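## Task

Place the AAA battery inside the chest's drawer labelled S, with every other object still resting on the table. Drawers have no end stops and can slide fully out. Dropping the battery into its drawer from a little above the rim is allowed. Close all drawers at the end. The chest may move a few centimetres or rotate a little but must stay upright. Nothing may count on the robot holding it in place when you finish.

## Robot and tools

Robot: two arms, left_arm and right_arm, each ending in a two-finger parallel gripper with a wrist force-torque sensor and a wrist camera. Other cameras: cam_head_left, cam_head_right, cam_high, cam_low (all images 672x504; wrist ones are cam_left_wrist, cam_right_wrist). Calibration lines give K, distortion D and T_world_to_cam per camera; fixed cameras can be off by up to about 2.3 degrees and 9 mm.

Frame: one scene frame for everything. Origin sits on the tabletop midway between the arms, +x points away over the table, +z up, and left_arm is on the +y side. The arm names do not mean image left/right. Gripper axes: fingers extend along its +z and close along its x. end_effector_position is the point between the pads; fingertips reach 17.5 mm past it. Pure rotations pivot about that point, which lies 25 mm off the last joint's axis toward gripper -y; a flat block also sticks out roughly 9 cm toward -y and rotates along, so watch its clearance.

A ROW is 20 numbers covering both arms, always all 20: left x, y, z (metres), qw, qx, qy, qz (w first), then left gripper position, force_limit, speed; then the same ten for right. x,y,z and quaternion are an absolute pose target for that gripper in the scene frame, not an offset. The last three per arm lie in [-1, 1]: position +1 = fully open (50 mm gap), about -0.65 = pads meet, -1 = close until the object stops the fingers. force_limit maps -1 to about 20 N, 0 to 102 N, +1 to 185 N per pad (real grip can be ~17% above). speed maps -1 to 20 mm/s, 0 to 85, +1 to 150. To keep an arm still, resend exactly its pose from the last result before it stopped and its gripper's last three numbers; a 0 there is itself a command. To hold orientation, repeat the same target quaternion every row rather than the drifted reported one.

Tools:
- execute_actions {actions, pictures}: actions holds at most one item. [] just returns the state. {"rows": [...1 to 15 rows], "steps": up to 15} runs one step per row at 1/30 s each, repeating the final row if rows are fewer (default 15 steps). {"steps": n} with n up to 300 is a wait measured from the previous result, reply time included. pictures (boolean) toggles images. A call is rejected outright if any target lies over 0.6 m from that arm's last reported position along any gripper axis. Each step the command is clipped to within 100 mm and 16 degrees of the measured pose, motion trails commands by about 0.17 s, and IK favours position over orientation. After the action ends an arm only continues to its last clipped pose, so check the result and send the remainder.
- move {target, speed, stop_force}: target is one 20-number row of absolute poses. Both grippers travel straight lines, finishing together, lasting 0.5 to 10 s (cut off at 10 s). speed 0.002 to 0.5 m/s, default 0.25; rotation allowed up to twice that in rad/s. Paths ignore obstacles and the other arm. Finger numbers are applied at the start. stop_force (13 to 80 N, shared by both arms, only after 0.2 s of scene time) ends an arm's path when its wrist senses that much extra push against the motion for two steps; the gripper then backs off two steps and holds. Use it with slow speed for touching; do not rely on it while the gripper rotates, and omit it when lifting off something pressed on. Result adds a move: line with each arm's ending (done, off_target, moving, held, fault, contact) and limits (paced = target clipped; held = some steps blocked, possibly followed by a fast catch-up), plus distance to pose.
- wait {seconds}: 0 to 10, robot gets nothing new.
- zoom_image {camera, region}: region [x0, y0, x1, y1] in pixels, at most 504x504, enlarging that camera's latest image.
- finished_scene {scene}: pass the current scene's number to end it irreversibly; the result says if the goal was met. Answering without any tool call ends the whole run.

Results: state line per arm with position, quaternion and velocities (reported hand position can be off, more at long reach); a Hand target line showing where each arm is being driven; "pose unreachable" when the clearance check altered a command; HELD marking blocked steps; Wrist force and Wrist torque in each end effector's own axes (force points from the surface into the arm; offset up to about 5.5 N, noise up to 3.4 N, saturates near 100 N; "no reading" is harmless). Gripper object_status: 0 moving, 1 blocked while opening, 2 blocked while closing (a real grip), 3 reached target or pads met (usually empty). Gap ≈ (250 - position_measured) × 0.202 mm. Fingers, once stopped, only take a new force or speed after position changes by at least 0.01; open first to regrip softer. Lost grips re-close automatically, except after gripping at force_limit -1.

Avoid: torque faults (load limits shoulder pan 310, shoulder lift 310, elbow 141, wrists 50.7 N m, held weight included) and force faults (150 N external), each freezing the arm 10 s; targets set past a firm contact, since stiff arms fault easily; fast impacts; arms touching each other; anything leaving the table; drops other than into the drawer from just above it. Held parts may get brief tugs. Holding loads heats motors: MOTOR HOT appears from 70 °C, and at 85 °C an OVER-TEMPERATURE FAULT brakes the arm for minutes.

Each tool is called as a command line: name --argument value for each argument, lists and objects as JSON in quotes; but a table of rows of numbers goes row by row, as --pt "numbers of a row", without its own name.

## Session

I'll start by looking at the scene.

execute_actions --actions '[]'

Scene clock: 0.00 s of 7200.00 s.
left_arm: end_effector_position=(+0.5344, +0.4403, +0.1999) position_measured=3 object_status=3 end_effector_quat_wxyz=(+0.019, +0.993, +0.113, -0.003) end_effector_velocity=(+0.000, -0.000, -0.000) end_effector_angular_velocity=(+0.001, +0.001, -0.001) | right_arm: end_effector_position=(+0.0335, +0.1463, +0.1054) position_measured=3 object_status=3 end_effector_quat_wxyz=(+0.388, +0.849, +0.218, +0.285) end_effector_velocity=(+0.000, -0.000, +0.001) end_effector_angular_velocity=(-0.001, +0.000, +0.000)
Joint positions: left_arm=[-0.719 -1.574  2.118 -2.137 -1.603  0.679] | right_arm=[ 4.859 -2.157 -1.558 -1.921  1.095 -3.093]
Joint velocities: left_arm=[-0.     0.001 -0.001  0.001 -0.     0.001] | right_arm=[-0.     0.001 -0.    -0.001 -0.    -0.   ]
Wrist force (N, on the end effector, along its own x y z axes, offset not removed): no reading
Wrist torque (N m, same axes, about the end effector's origin, offset not removed): no reading
Hand target (left_arm): +0.534, +0.440, +0.200; +0.019, +0.993, +0.113, -0.003
Hand target (right_arm): +0.033, +0.146, +0.105; +0.388, +0.849, +0.218, +0.285

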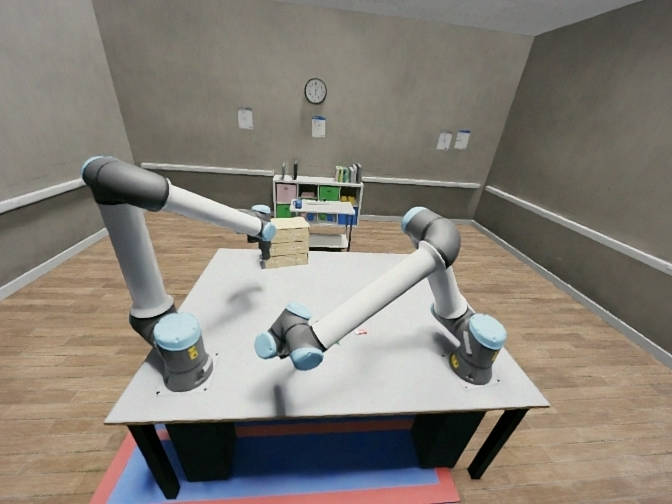

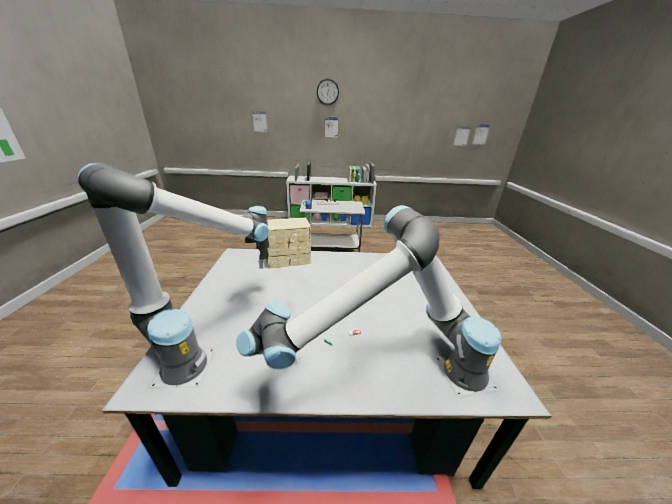

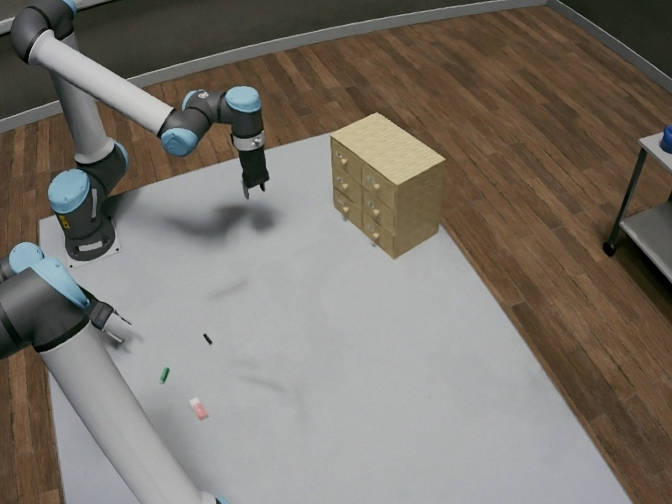

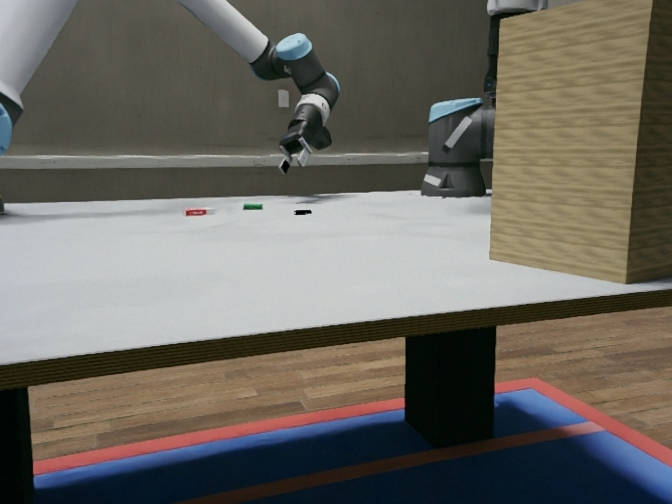

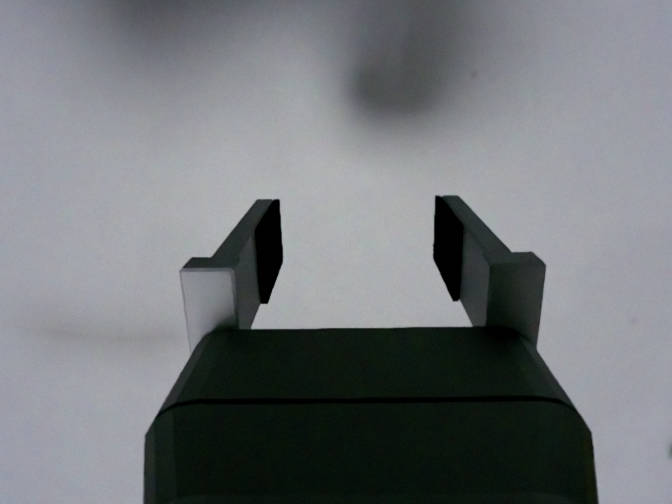

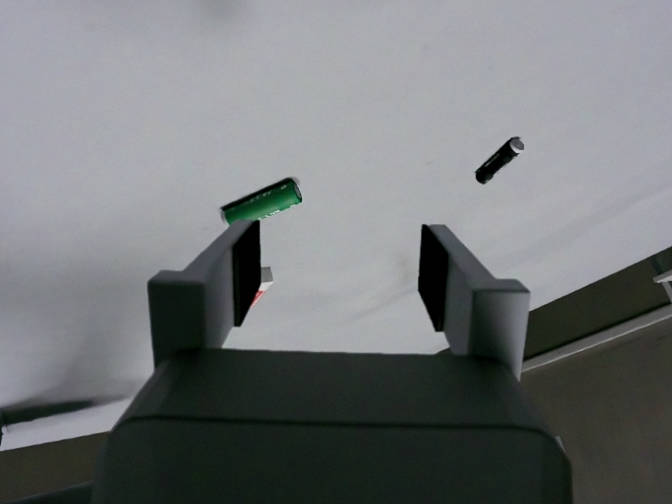

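zoom_image --camera "cam_high" --region '[310, 100, 460, 270]'

zoom_image --camera "cam_right_wrist" --region '[200, 120, 560, 320]'

zoom_image --camera "cam_head_right" --region '[240, 200, 330, 280]'

zoom_image --camera "cam_high" --region '[130, 310, 250, 430]'

Region (310, 100, 460, 270) of cam_high's 672x504 image, scaled by 2.965, with more detail than that image has; it fills the left 445 columns of this view, and the rest is white.

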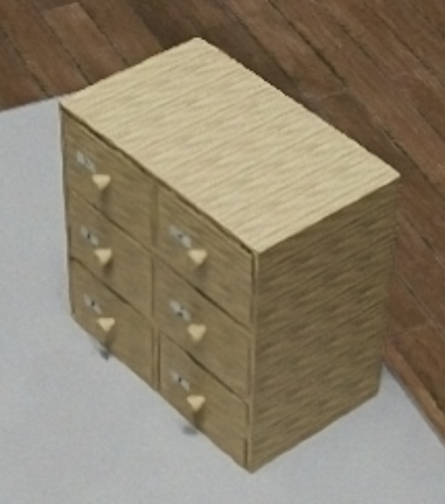

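Region (200, 120, 560, 320) of cam_right_wrist's 672x504 image, scaled by 1.400, with more detail than that image has.

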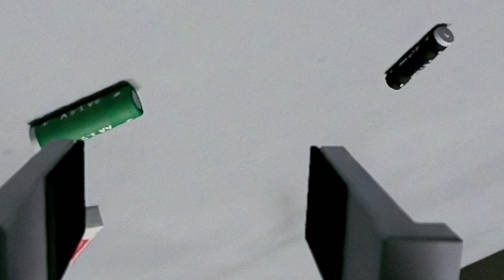

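Region (240, 200, 330, 280) of cam_head_right's 672x504 image, scaled by 5.600, with more detail than that image has.

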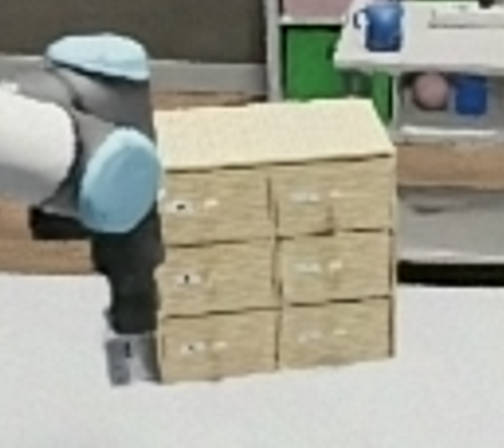

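Region (130, 310, 250, 430) of cam_high's 672x504 image, scaled by 4.200, with more detail than that image has.

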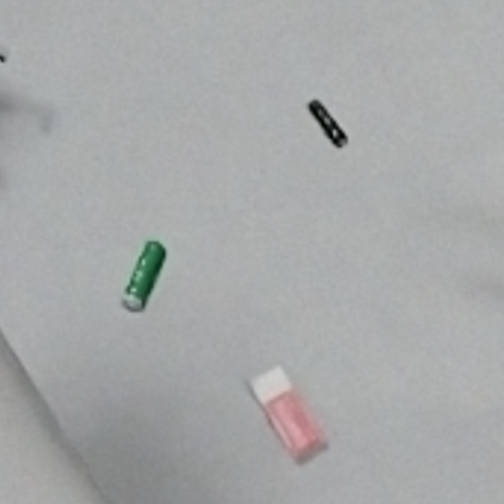

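zoom_image --camera "cam_high" --region '[328, 140, 388, 200]'

zoom_image --camera "cam_high" --region '[328, 190, 388, 250]'

zoom_image --camera "cam_head_left" --region '[255, 215, 315, 275]'

Region (328, 140, 388, 200) of cam_high's 672x504 image, scaled by 8.400, with more detail than that image has.

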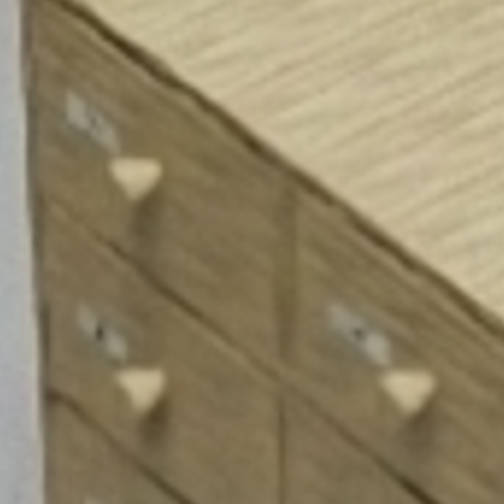

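Region (328, 190, 388, 250) of cam_high's 672x504 image, scaled by 8.400, with more detail than that image has.

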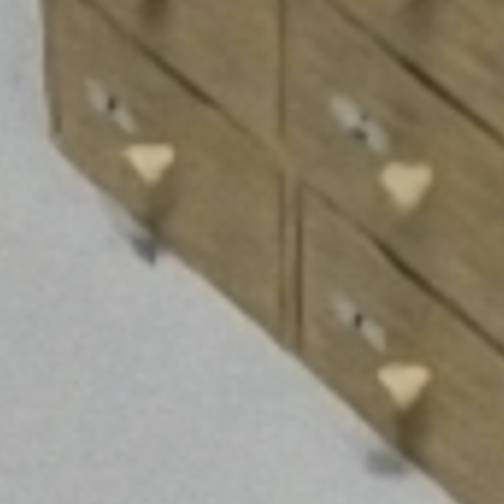

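Region (255, 215, 315, 275) of cam_head_left's 672x504 image, scaled by 8.400, with more detail than that image has.

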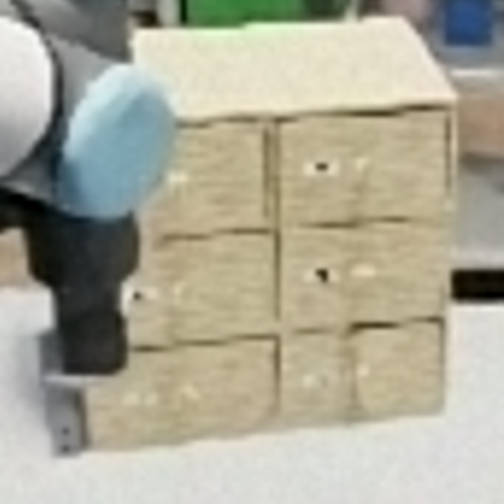

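move --target '[0.34, 0.30, 0.22, 0.0, 0.993, 0.113, 0.0, 1, 0, 0, 0.52, 0.0, 0.25, 0.5917, -0.7052, 0.2993, -0.2512, 1, 0, 0]' --speed 0.35

Scene clock: 124.03 s of 7200.00 s.
left_arm: end_effector_position=(+0.3398, +0.3002, +0.2201) position_measured=3 object_status=3 end_effector_quat_wxyz=(+0.000, +0.994, +0.113, +0.000) end_effector_velocity=(-0.001, -0.001, +0.001) end_effector_angular_velocity=(-0.000, -0.000, +0.000) | right_arm: end_effector_position=(+0.5193, +0.0015, +0.2489) position_measured=3 object_status=3 end_effector_quat_wxyz=(-0.590, +0.706, -0.300, +0.250) end_effector_velocity=(+0.002, +0.001, -0.000) end_effector_angular_velocity=(+0.013, -0.002, +0.001)
Joint positions: left_arm=[-1.16  -1.741  2.223 -2.053 -1.571  0.238] | right_arm=[ 4.156 -2.113 -2.297  1.074  1.168 -3.063]
Joint velocities: left_arm=[-0.002 -0.001  0.     0.001  0.    -0.003] | right_arm=[-0.004 -0.009  0.006  0.015  0.005  0.002]
Wrist force (N, on the end effector, along its own x y z axes, offset not removed): left_arm=[0.2 -0.6 -1.3] | right_arm=[-2.7 -5.8 0.9]
Wrist torque (N m, same axes, about the end effector's origin, offset not removed): left_arm=[-0.14 -0.06 -0.05] | right_arm=[-0.94 0.25 -0.01]
Hand target (left_arm): +0.340, +0.300, +0.220; +0.000, +0.994, +0.113, +0.000
Hand target (right_arm): +0.520, +0.002, +0.249; -0.591, +0.706, -0.300, +0.250
Off the commanded pose (left_arm): 0.000 m, 0 deg.
Off the commanded pose (right_arm): 0.002 m, 0 deg.
After step 90, 117.00 s passed at rest.
move: done
camera_calibration (this result's frames):
cam_left_wrist: T_world_to_cam=[[0.980278, 0.195579, -0.0283704, -0.378246], [0.194894, -0.93293, 0.302749, 0.143658], [0.0327437, -0.302308, -0.952648, 0.441769], [0, 0, 0, 1]] pos_world=[0.328322, 0.34155, 0.366627]
cam_right_wrist: T_world_to_cam=[[0.720467, -0.693458, -0.00657803, -0.364296], [-0.296015, -0.298939, -0.907199, 0.383224], [0.627138, 0.655554, -0.42065, -0.0677499], [0, 0, 0, 1]] pos_world=[0.418392, -0.0936498, 0.316765]

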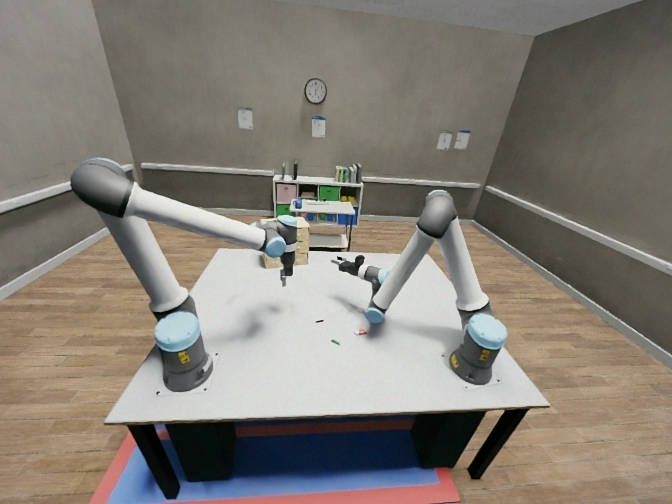

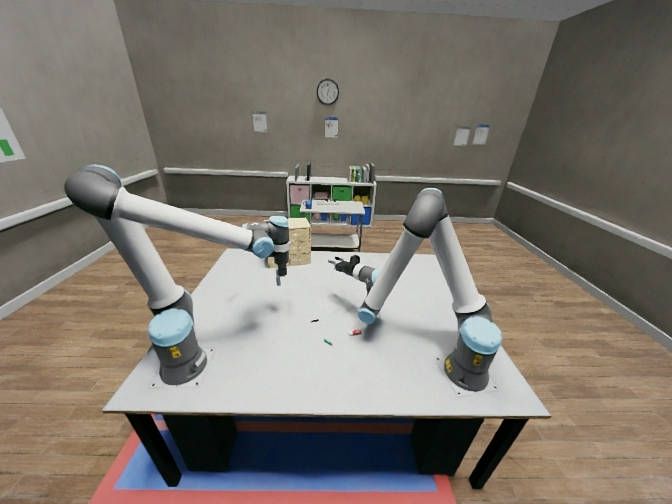

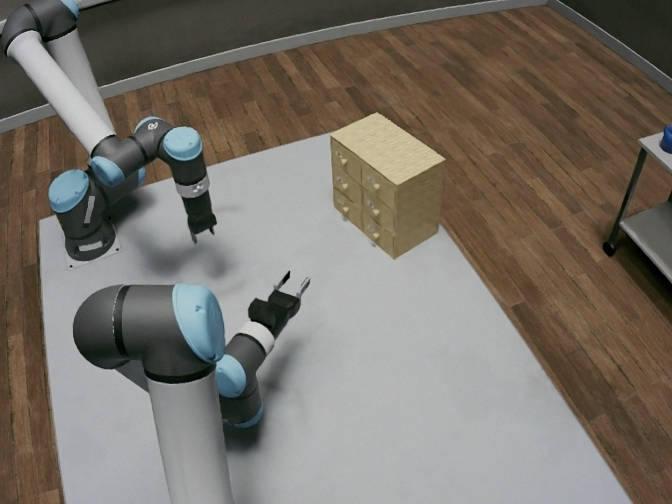

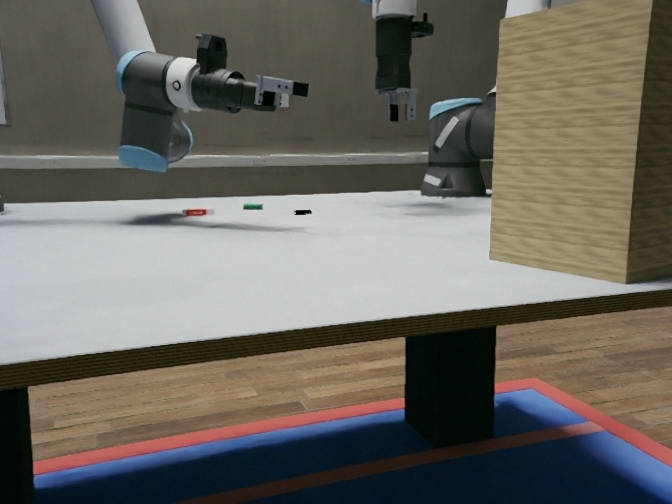

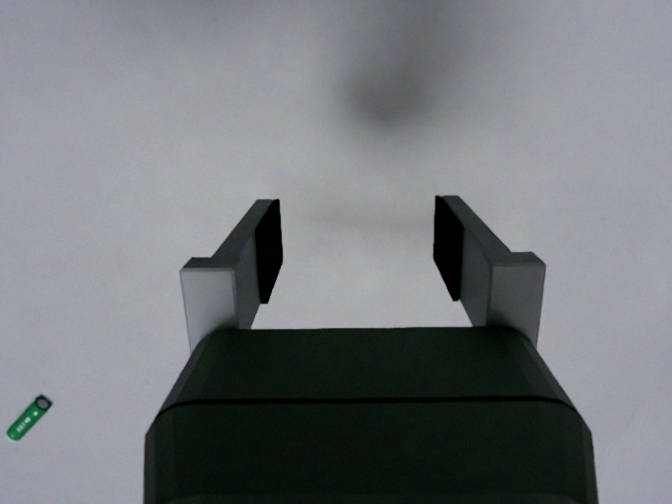

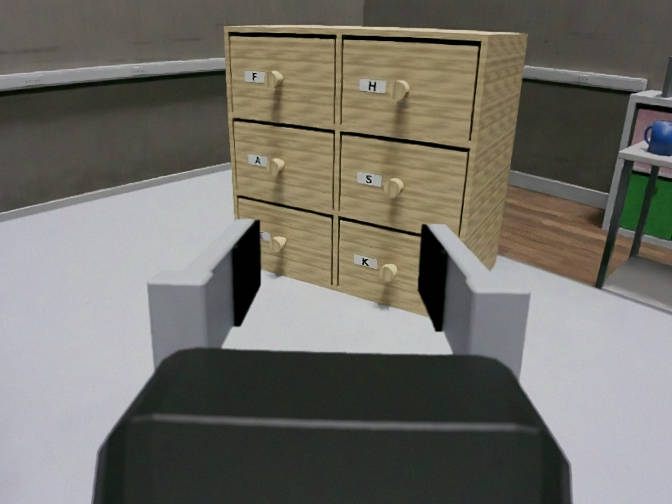

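zoom_image --camera "cam_right_wrist" --region '[210, 10, 540, 320]'

zoom_image --camera "cam_right_wrist" --region '[330, 120, 480, 240]'

Region (210, 10, 540, 320) of cam_right_wrist's 672x504 image, scaled by 1.527, with more detail than that image has; it fills the top 473 rows of this view, and the rest is white.

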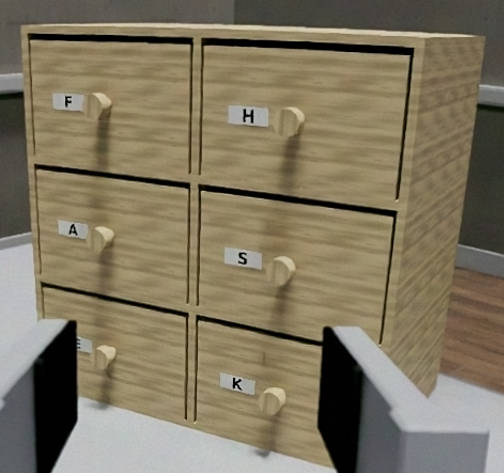

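Region (330, 120, 480, 240) of cam_right_wrist's 672x504 image, scaled by 3.360, with more detail than that image has; it fills the top 403 rows of this view, and the rest is white.

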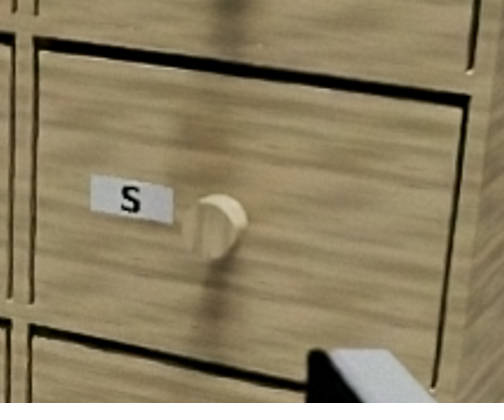

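move --target '[0.272, 0.09, 0.11, 0.0, 0.993, 0.113, 0.0, 1, 0, 0, 0.52, 0.002, 0.249, -0.591, 0.706, -0.300, 0.250, 1, 0, 0]' --speed 0.3

Scene clock: 206.67 s of 7200.00 s.
left_arm: end_effector_position=(+0.2716, +0.0903, +0.1100) position_measured=3 object_status=3 end_effector_quat_wxyz=(+0.000, +0.994, +0.113, +0.000) end_effector_velocity=(-0.000, -0.003, -0.002) end_effector_angular_velocity=(+0.001, +0.000, -0.002) | right_arm: end_effector_position=(+0.5200, +0.0020, +0.2490) position_measured=3 object_status=3 end_effector_quat_wxyz=(-0.591, +0.706, -0.300, +0.250) end_effector_velocity=(+0.000, -0.000, -0.001) end_effector_angular_velocity=(-0.001, +0.000, -0.001)
Joint positions: left_arm=[-1.391 -1.398  2.113 -2.286 -1.571  0.007] | right_arm=[ 4.155 -2.114 -2.295  1.075  1.169 -3.064]
Joint velocities: left_arm=[-0.001  0.006 -0.004 -0.001  0.     0.001] | right_arm=[-0.    -0.001 -0.     0.    -0.001  0.   ]
Wrist force (N, on the end effector, along its own x y z axes, offset not removed): left_arm=[-0.5 1.2 -1.5] | right_arm=[-4.3 -4.9 0.8]
Wrist torque (N m, same axes, about the end effector's origin, offset not removed): left_arm=[0.12 0.13 -0.10] | right_arm=[-0.71 0.51 0.16]
Hand target (left_arm): +0.272, +0.090, +0.110; +0.000, +0.994, +0.113, +0.000
Hand target (right_arm): +0.520, +0.002, +0.249; -0.591, +0.706, -0.300, +0.250
Off the commanded pose (left_arm): 0.001 m, 0 deg.
Off the commanded pose (right_arm): 0.000 m, 0 deg.
After step 90, 78.07 s passed at rest.
move: done
camera_calibration (this result's frames):
cam_left_wrist: T_world_to_cam=[[0.980267, 0.1956, -0.0285778, -0.273472], [0.19498, -0.932935, 0.30268, -0.00546551], [0.032543, -0.302279, -0.952664, 0.275715], [0, 0, 0, 1]] pos_world=[0.260168, 0.131735, 0.256503]
cam_right_wrist: T_world_to_cam=[[0.720869, -0.693039, -0.00668317, -0.364621], [-0.295235, -0.298338, -0.907651, 0.38332], [0.627044, 0.656271, -0.419672, -0.068644], [0, 0, 0, 1]] pos_world=[0.419057, -0.0932891, 0.316676]

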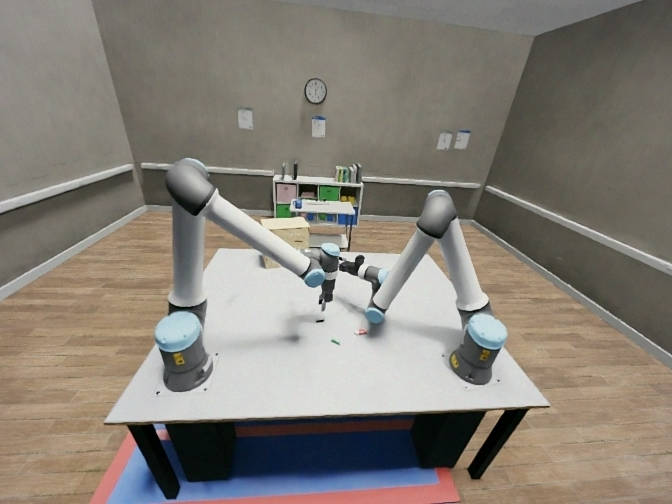

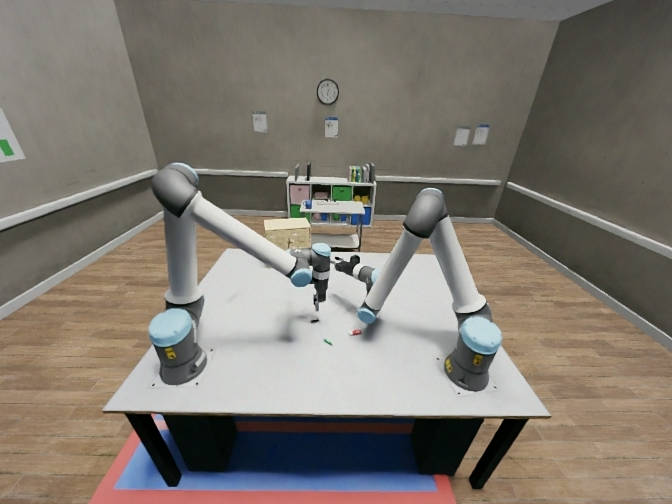

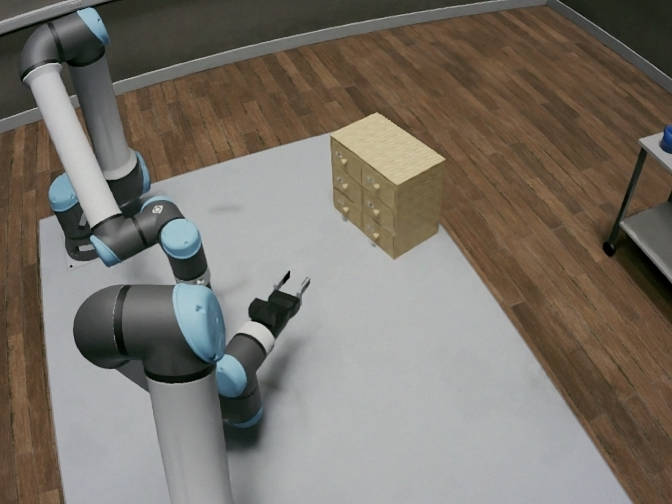

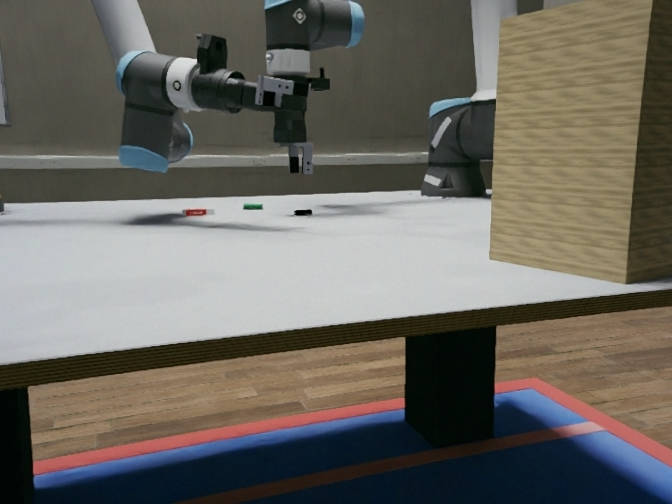

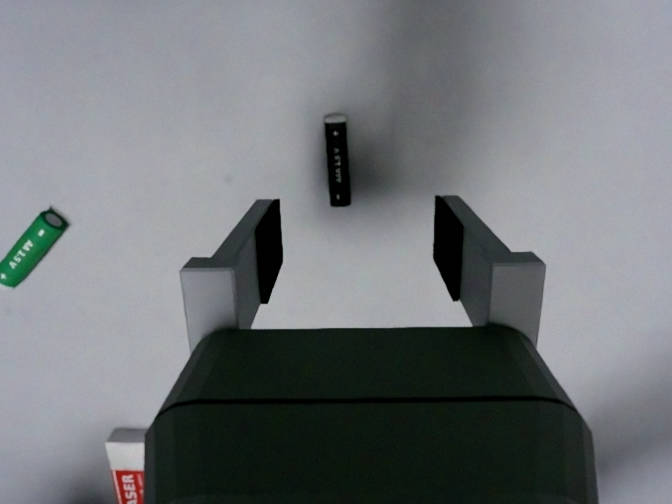

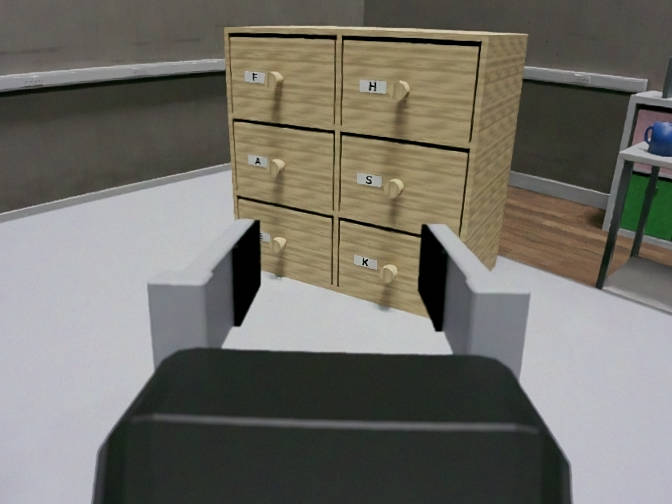

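move --target '[0.2607, 0.0975, 0.03, 0.0, 0.9914, 0.1305, 0.0, 0.25, -0.6, 0, 0.52, 0.002, 0.249, -0.591, 0.706, -0.300, 0.250, 1, 0, 0]' --speed 0.12

Scene clock: 228.03 s of 7200.00 s.
left_arm: end_effector_position=(+0.2607, +0.0975, +0.0303) position_measured=116 object_status=3 end_effector_quat_wxyz=(-0.000, +0.991, +0.130, -0.000) end_effector_velocity=(+0.000, -0.001, -0.003) end_effector_angular_velocity=(-0.000, -0.001, +0.001) | right_arm: end_effector_position=(+0.5200, +0.0020, +0.2490) position_measured=3 object_status=3 end_effector_quat_wxyz=(-0.591, +0.706, -0.300, +0.250) end_effector_velocity=(+0.000, -0.000, +0.001) end_effector_angular_velocity=(+0.002, -0.001, +0.000)
Joint positions: left_arm=[-1.403 -1.302  2.185 -2.454 -1.571 -0.04 ] | right_arm=[ 4.155 -2.114 -2.295  1.075  1.169 -3.064]
Joint velocities: left_arm=[-0.     0.005 -0.    -0.005  0.001 -0.001] | right_arm=[-0.     0.    -0.     0.002  0.001 -0.   ]
Wrist force (N, on the end effector, along its own x y z axes, offset not removed): left_arm=[1.1 0.6 -0.8] | right_arm=[-3.6 -5.9 -0.3]
Wrist torque (N m, same axes, about the end effector's origin, offset not removed): left_arm=[0.04 -0.22 -0.10] | right_arm=[-0.96 0.37 0.11]
Hand target (left_arm): +0.261, +0.098, +0.030; +0.000, +0.991, +0.131, +0.000
Hand target (right_arm): +0.520, +0.002, +0.249; -0.591, +0.706, -0.300, +0.250
Off the commanded pose (left_arm): 0.000 m, 0 deg.
Off the commanded pose (right_arm): 0.000 m, 0 deg.
After step 90, 17.13 s passed at rest.
move: done
camera_calibration (this result's frames):
cam_left_wrist: T_world_to_cam=[[0.972811, 0.229804, -0.0287982, -0.267821], [0.227604, -0.925595, 0.30244, 0.0182923], [0.0428466, -0.300772, -0.952733, 0.199509], [0, 0, 0, 1]] pos_world=[0.247827, 0.138484, 0.176834]
cam_right_wrist: T_world_to_cam=[[0.720869, -0.693039, -0.00667611, -0.364625], [-0.295231, -0.298343, -0.907651, 0.383318], [0.627046, 0.656268, -0.419672, -0.0686455], [0, 0, 0, 1]] pos_world=[0.419058, -0.0932892, 0.316676]

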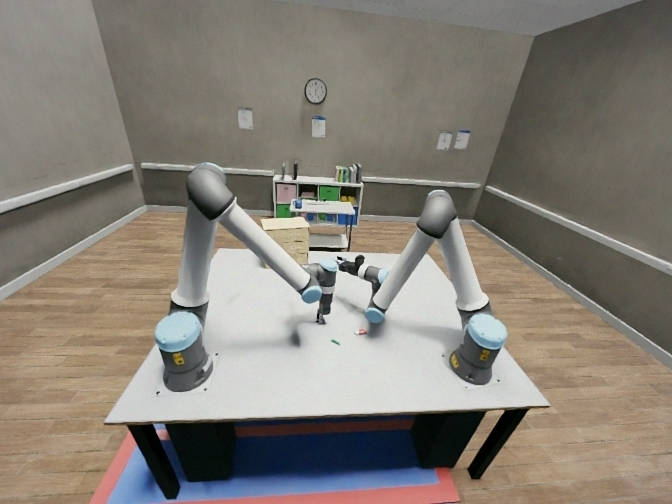

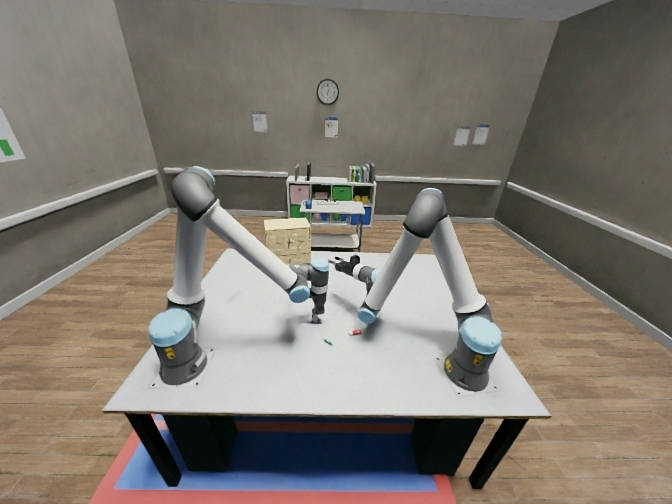

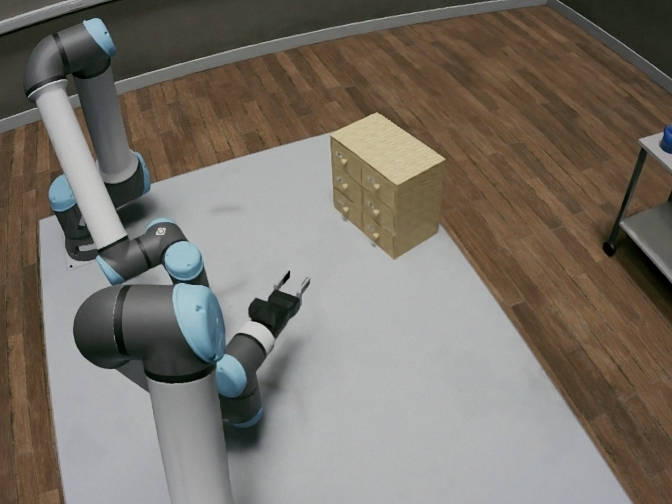

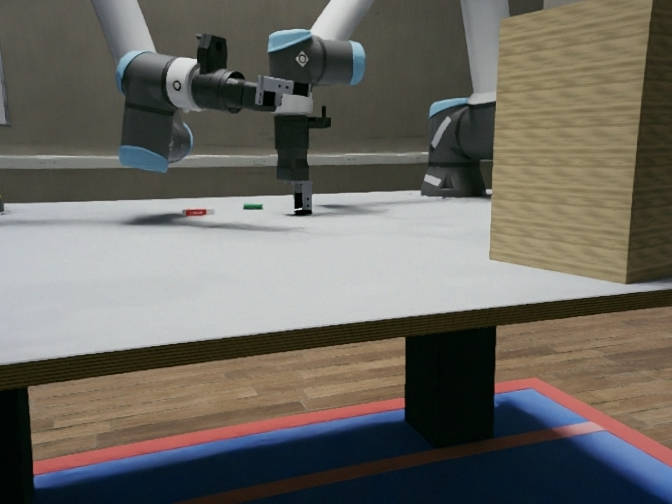

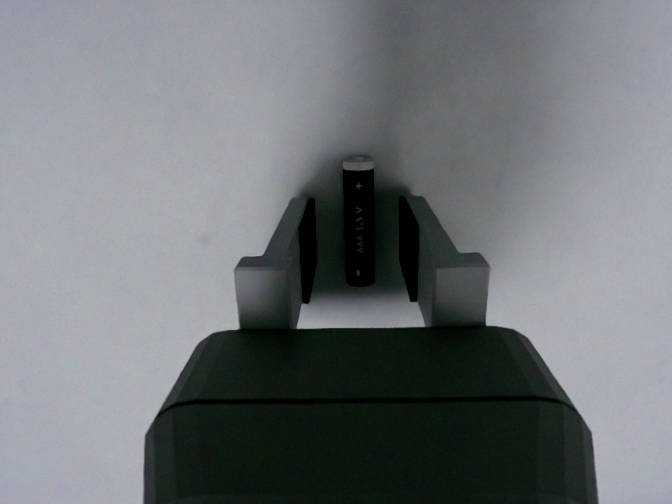

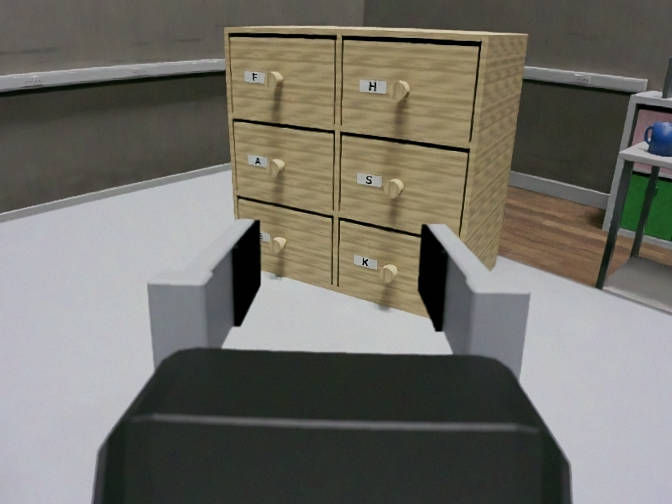

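zoom_image --camera "cam_low" --region '[270, 170, 340, 225]'

Region (270, 170, 340, 225) of cam_low's 672x504 image, scaled by 7.200, with more detail than that image has; it fills the top 396 rows of this view, and the rest is white.

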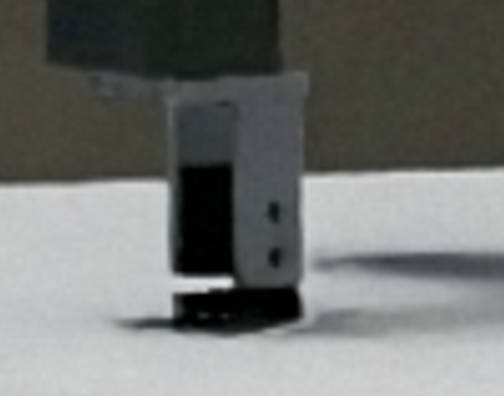

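move --target '[0.2607, 0.0975, 0.0195, 0.0, 0.9914, 0.1305, 0.0, 0.25, -0.6, 0, 0.52, 0.002, 0.249, -0.591, 0.706, -0.300, 0.250, 1, 0, 0]' --speed 0.01 --stop_force 15

Scene clock: 237.27 s of 7200.00 s.
left_arm: end_effector_position=(+0.2607, +0.0975, +0.0198) position_measured=116 object_status=3 end_effector_quat_wxyz=(-0.000, +0.991, +0.131, +0.000) end_effector_velocity=(-0.000, +0.001, -0.003) end_effector_angular_velocity=(+0.001, +0.000, -0.000) | right_arm: end_effector_position=(+0.5200, +0.0020, +0.2490) position_measured=3 object_status=3 end_effector_quat_wxyz=(-0.591, +0.706, -0.300, +0.250) end_effector_velocity=(-0.000, -0.000, +0.001) end_effector_angular_velocity=(+0.003, -0.000, -0.000)
Joint positions: left_arm=[-1.403 -1.286  2.19  -2.475 -1.571 -0.041] | right_arm=[ 4.155 -2.114 -2.295  1.075  1.169 -3.064]
Joint velocities: left_arm=[-0.     0.005  0.002 -0.006 -0.    -0.   ] | right_arm=[ 0.    -0.     0.     0.002 -0.     0.001]
Wrist force (N, on the end effector, along its own x y z axes, offset not removed): left_arm=[-0.5 0.0 -1.2] | right_arm=[-1.6 -3.0 -1.8]
Wrist torque (N m, same axes, about the end effector's origin, offset not removed): left_arm=[-0.01 0.02 -0.01] | right_arm=[-0.39 0.12 0.07]
Hand target (left_arm): +0.261, +0.098, +0.019; -0.000, +0.991, +0.131, -0.000
Hand target (right_arm): +0.520, +0.002, +0.249; -0.591, +0.706, -0.300, +0.250
Off the commanded pose (left_arm): 0.000 m, 0 deg.
Off the commanded pose (right_arm): 0.000 m, 0 deg.
After step 90, 4.97 s passed at rest.
move: done
camera_calibration (this result's frames):
cam_left_wrist: T_world_to_cam=[[0.972785, 0.229927, -0.028676, -0.268126], [0.227683, -0.925569, 0.302462, 0.0214018], [0.0430025, -0.30076, -0.95273, 0.189489], [0, 0, 0, 1]] pos_world=[0.247807, 0.138449, 0.16637]
cam_right_wrist: T_world_to_cam=[[0.720869, -0.693039, -0.00667646, -0.364625], [-0.295231, -0.298343, -0.907651, 0.383318], [0.627046, 0.656269, -0.419673, -0.0686452], [0, 0, 0, 1]] pos_world=[0.419058, -0.0932892, 0.316676]

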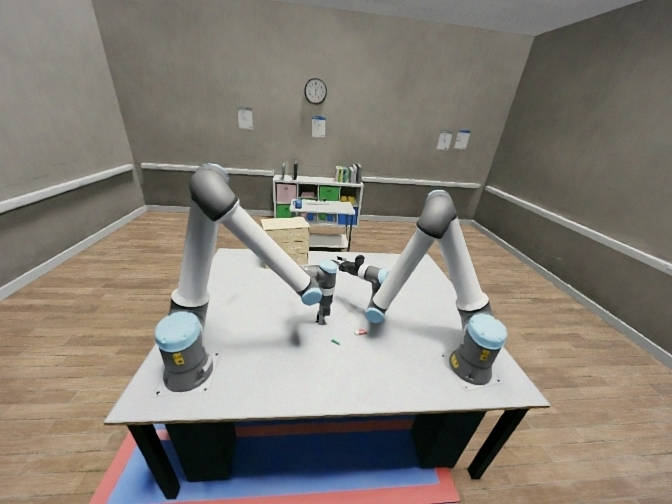

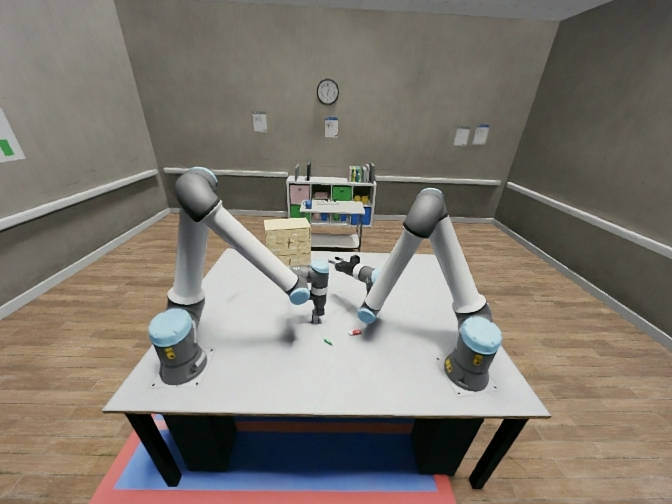

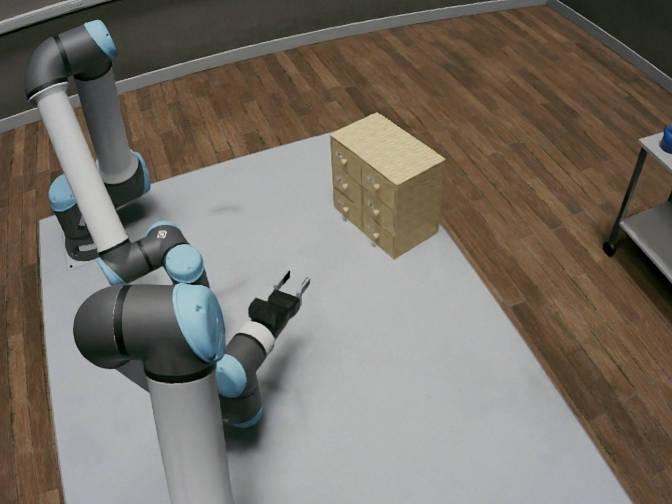

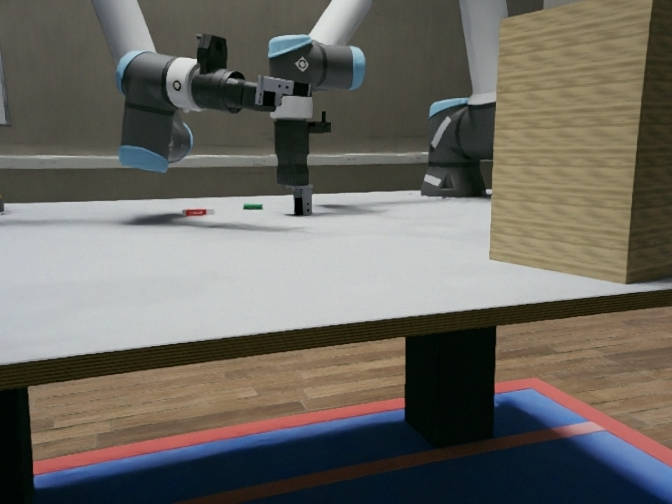

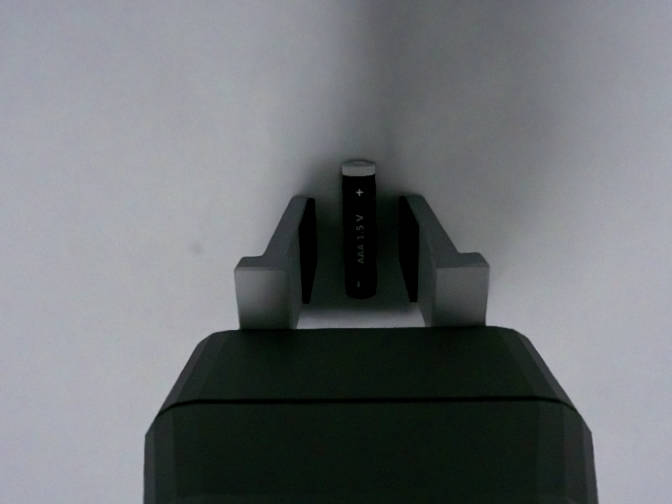

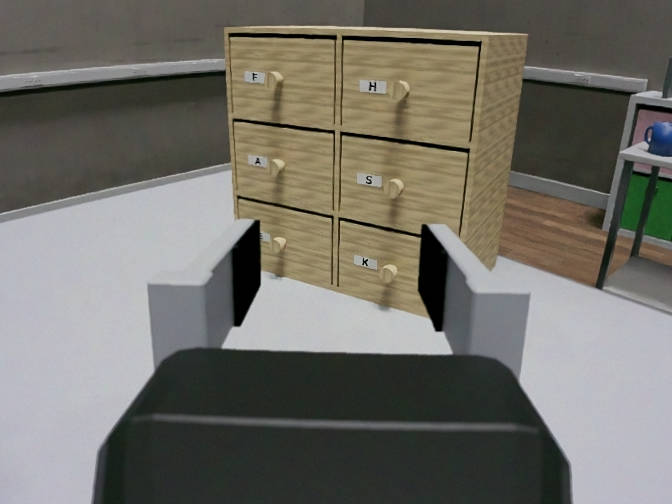

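execute_actions --actions '[{"rows": [[0.2607, 0.0975, 0.0195, 0.0, 0.9914, 0.1305, 0.0, -1, -0.4, -0.3, 0.52, 0.002, 0.249, -0.591, 0.706, -0.300, 0.250, 1, 0, 0]], "steps": 15}]' --pictures false

Scene clock: 243.10 s of 7200.00 s.
left_arm: end_effector_position=(+0.2607, +0.0975, +0.0195) position_measured=207 object_status=0 end_effector_quat_wxyz=(-0.000, +0.991, +0.131, +0.000) end_effector_velocity=(-0.000, +0.000, -0.001) end_effector_angular_velocity=(+0.002, +0.001, +0.001) | right_arm: end_effector_position=(+0.5200, +0.0020, +0.2490) position_measured=3 object_status=3 end_effector_quat_wxyz=(-0.591, +0.706, -0.300, +0.250) end_effector_velocity=(+0.000, -0.000, +0.000) end_effector_angular_velocity=(+0.002, -0.000, -0.002)
Joint positions: left_arm=[-1.403 -1.285  2.19  -2.476 -1.571 -0.041] | right_arm=[ 4.155 -2.114 -2.295  1.075  1.169 -3.064]
Joint velocities: left_arm=[-0.     0.001 -0.     0.001 -0.    -0.001] | right_arm=[ 0.001 -0.     0.     0.001 -0.002  0.001]
Wrist force (N, on the end effector, along its own x y z axes, offset not removed): left_arm=[-1.3 -1.0 0.0] | right_arm=[-1.8 -4.8 2.3]
Wrist torque (N m, same axes, about the end effector's origin, offset not removed): left_arm=[-0.22 0.13 -0.03] | right_arm=[-0.74 0.13 0.02]
Hand target (left_arm): +0.261, +0.098, +0.019; +0.000, +0.991, +0.131, +0.000
Hand target (right_arm): +0.520, +0.002, +0.249; -0.591, +0.706, -0.300, +0.250
Off the commanded pose (left_arm): 0.000 m, 0 deg.
Off the commanded pose (right_arm): 0.000 m, 0 deg.
Steps of this call (steps 1 to 90: nothing new was sent; then 2.33 s passed at rest; steps 91 to 105: all 15 steps of this action). Readings (end_effector_position | what the end effector reports):
91: left_arm (+0.2607, +0.0975, +0.0195) | right_arm (+0.5200, +0.0020, +0.2490) | left_arm position_measured=117 object_status=0 | right_arm position_measured=3 object_status=3
92: left_arm (+0.2607, +0.0975, +0.0195) | right_arm (+0.5200, +0.0020, +0.2490) | left_arm position_measured=128 object_status=0 | right_arm position_measured=3 object_status=3
94: left_arm (+0.2607, +0.0975, +0.0195) | right_arm (+0.5200, +0.0020, +0.2490) | left_arm position_measured=150 object_status=0 | right_arm position_measured=3 object_status=3
98: left_arm (+0.2607, +0.0975, +0.0195) | right_arm (+0.5200, +0.0020, +0.2490) | left_arm position_measured=193 object_status=0 | right_arm position_measured=3 object_status=3
105: the state above


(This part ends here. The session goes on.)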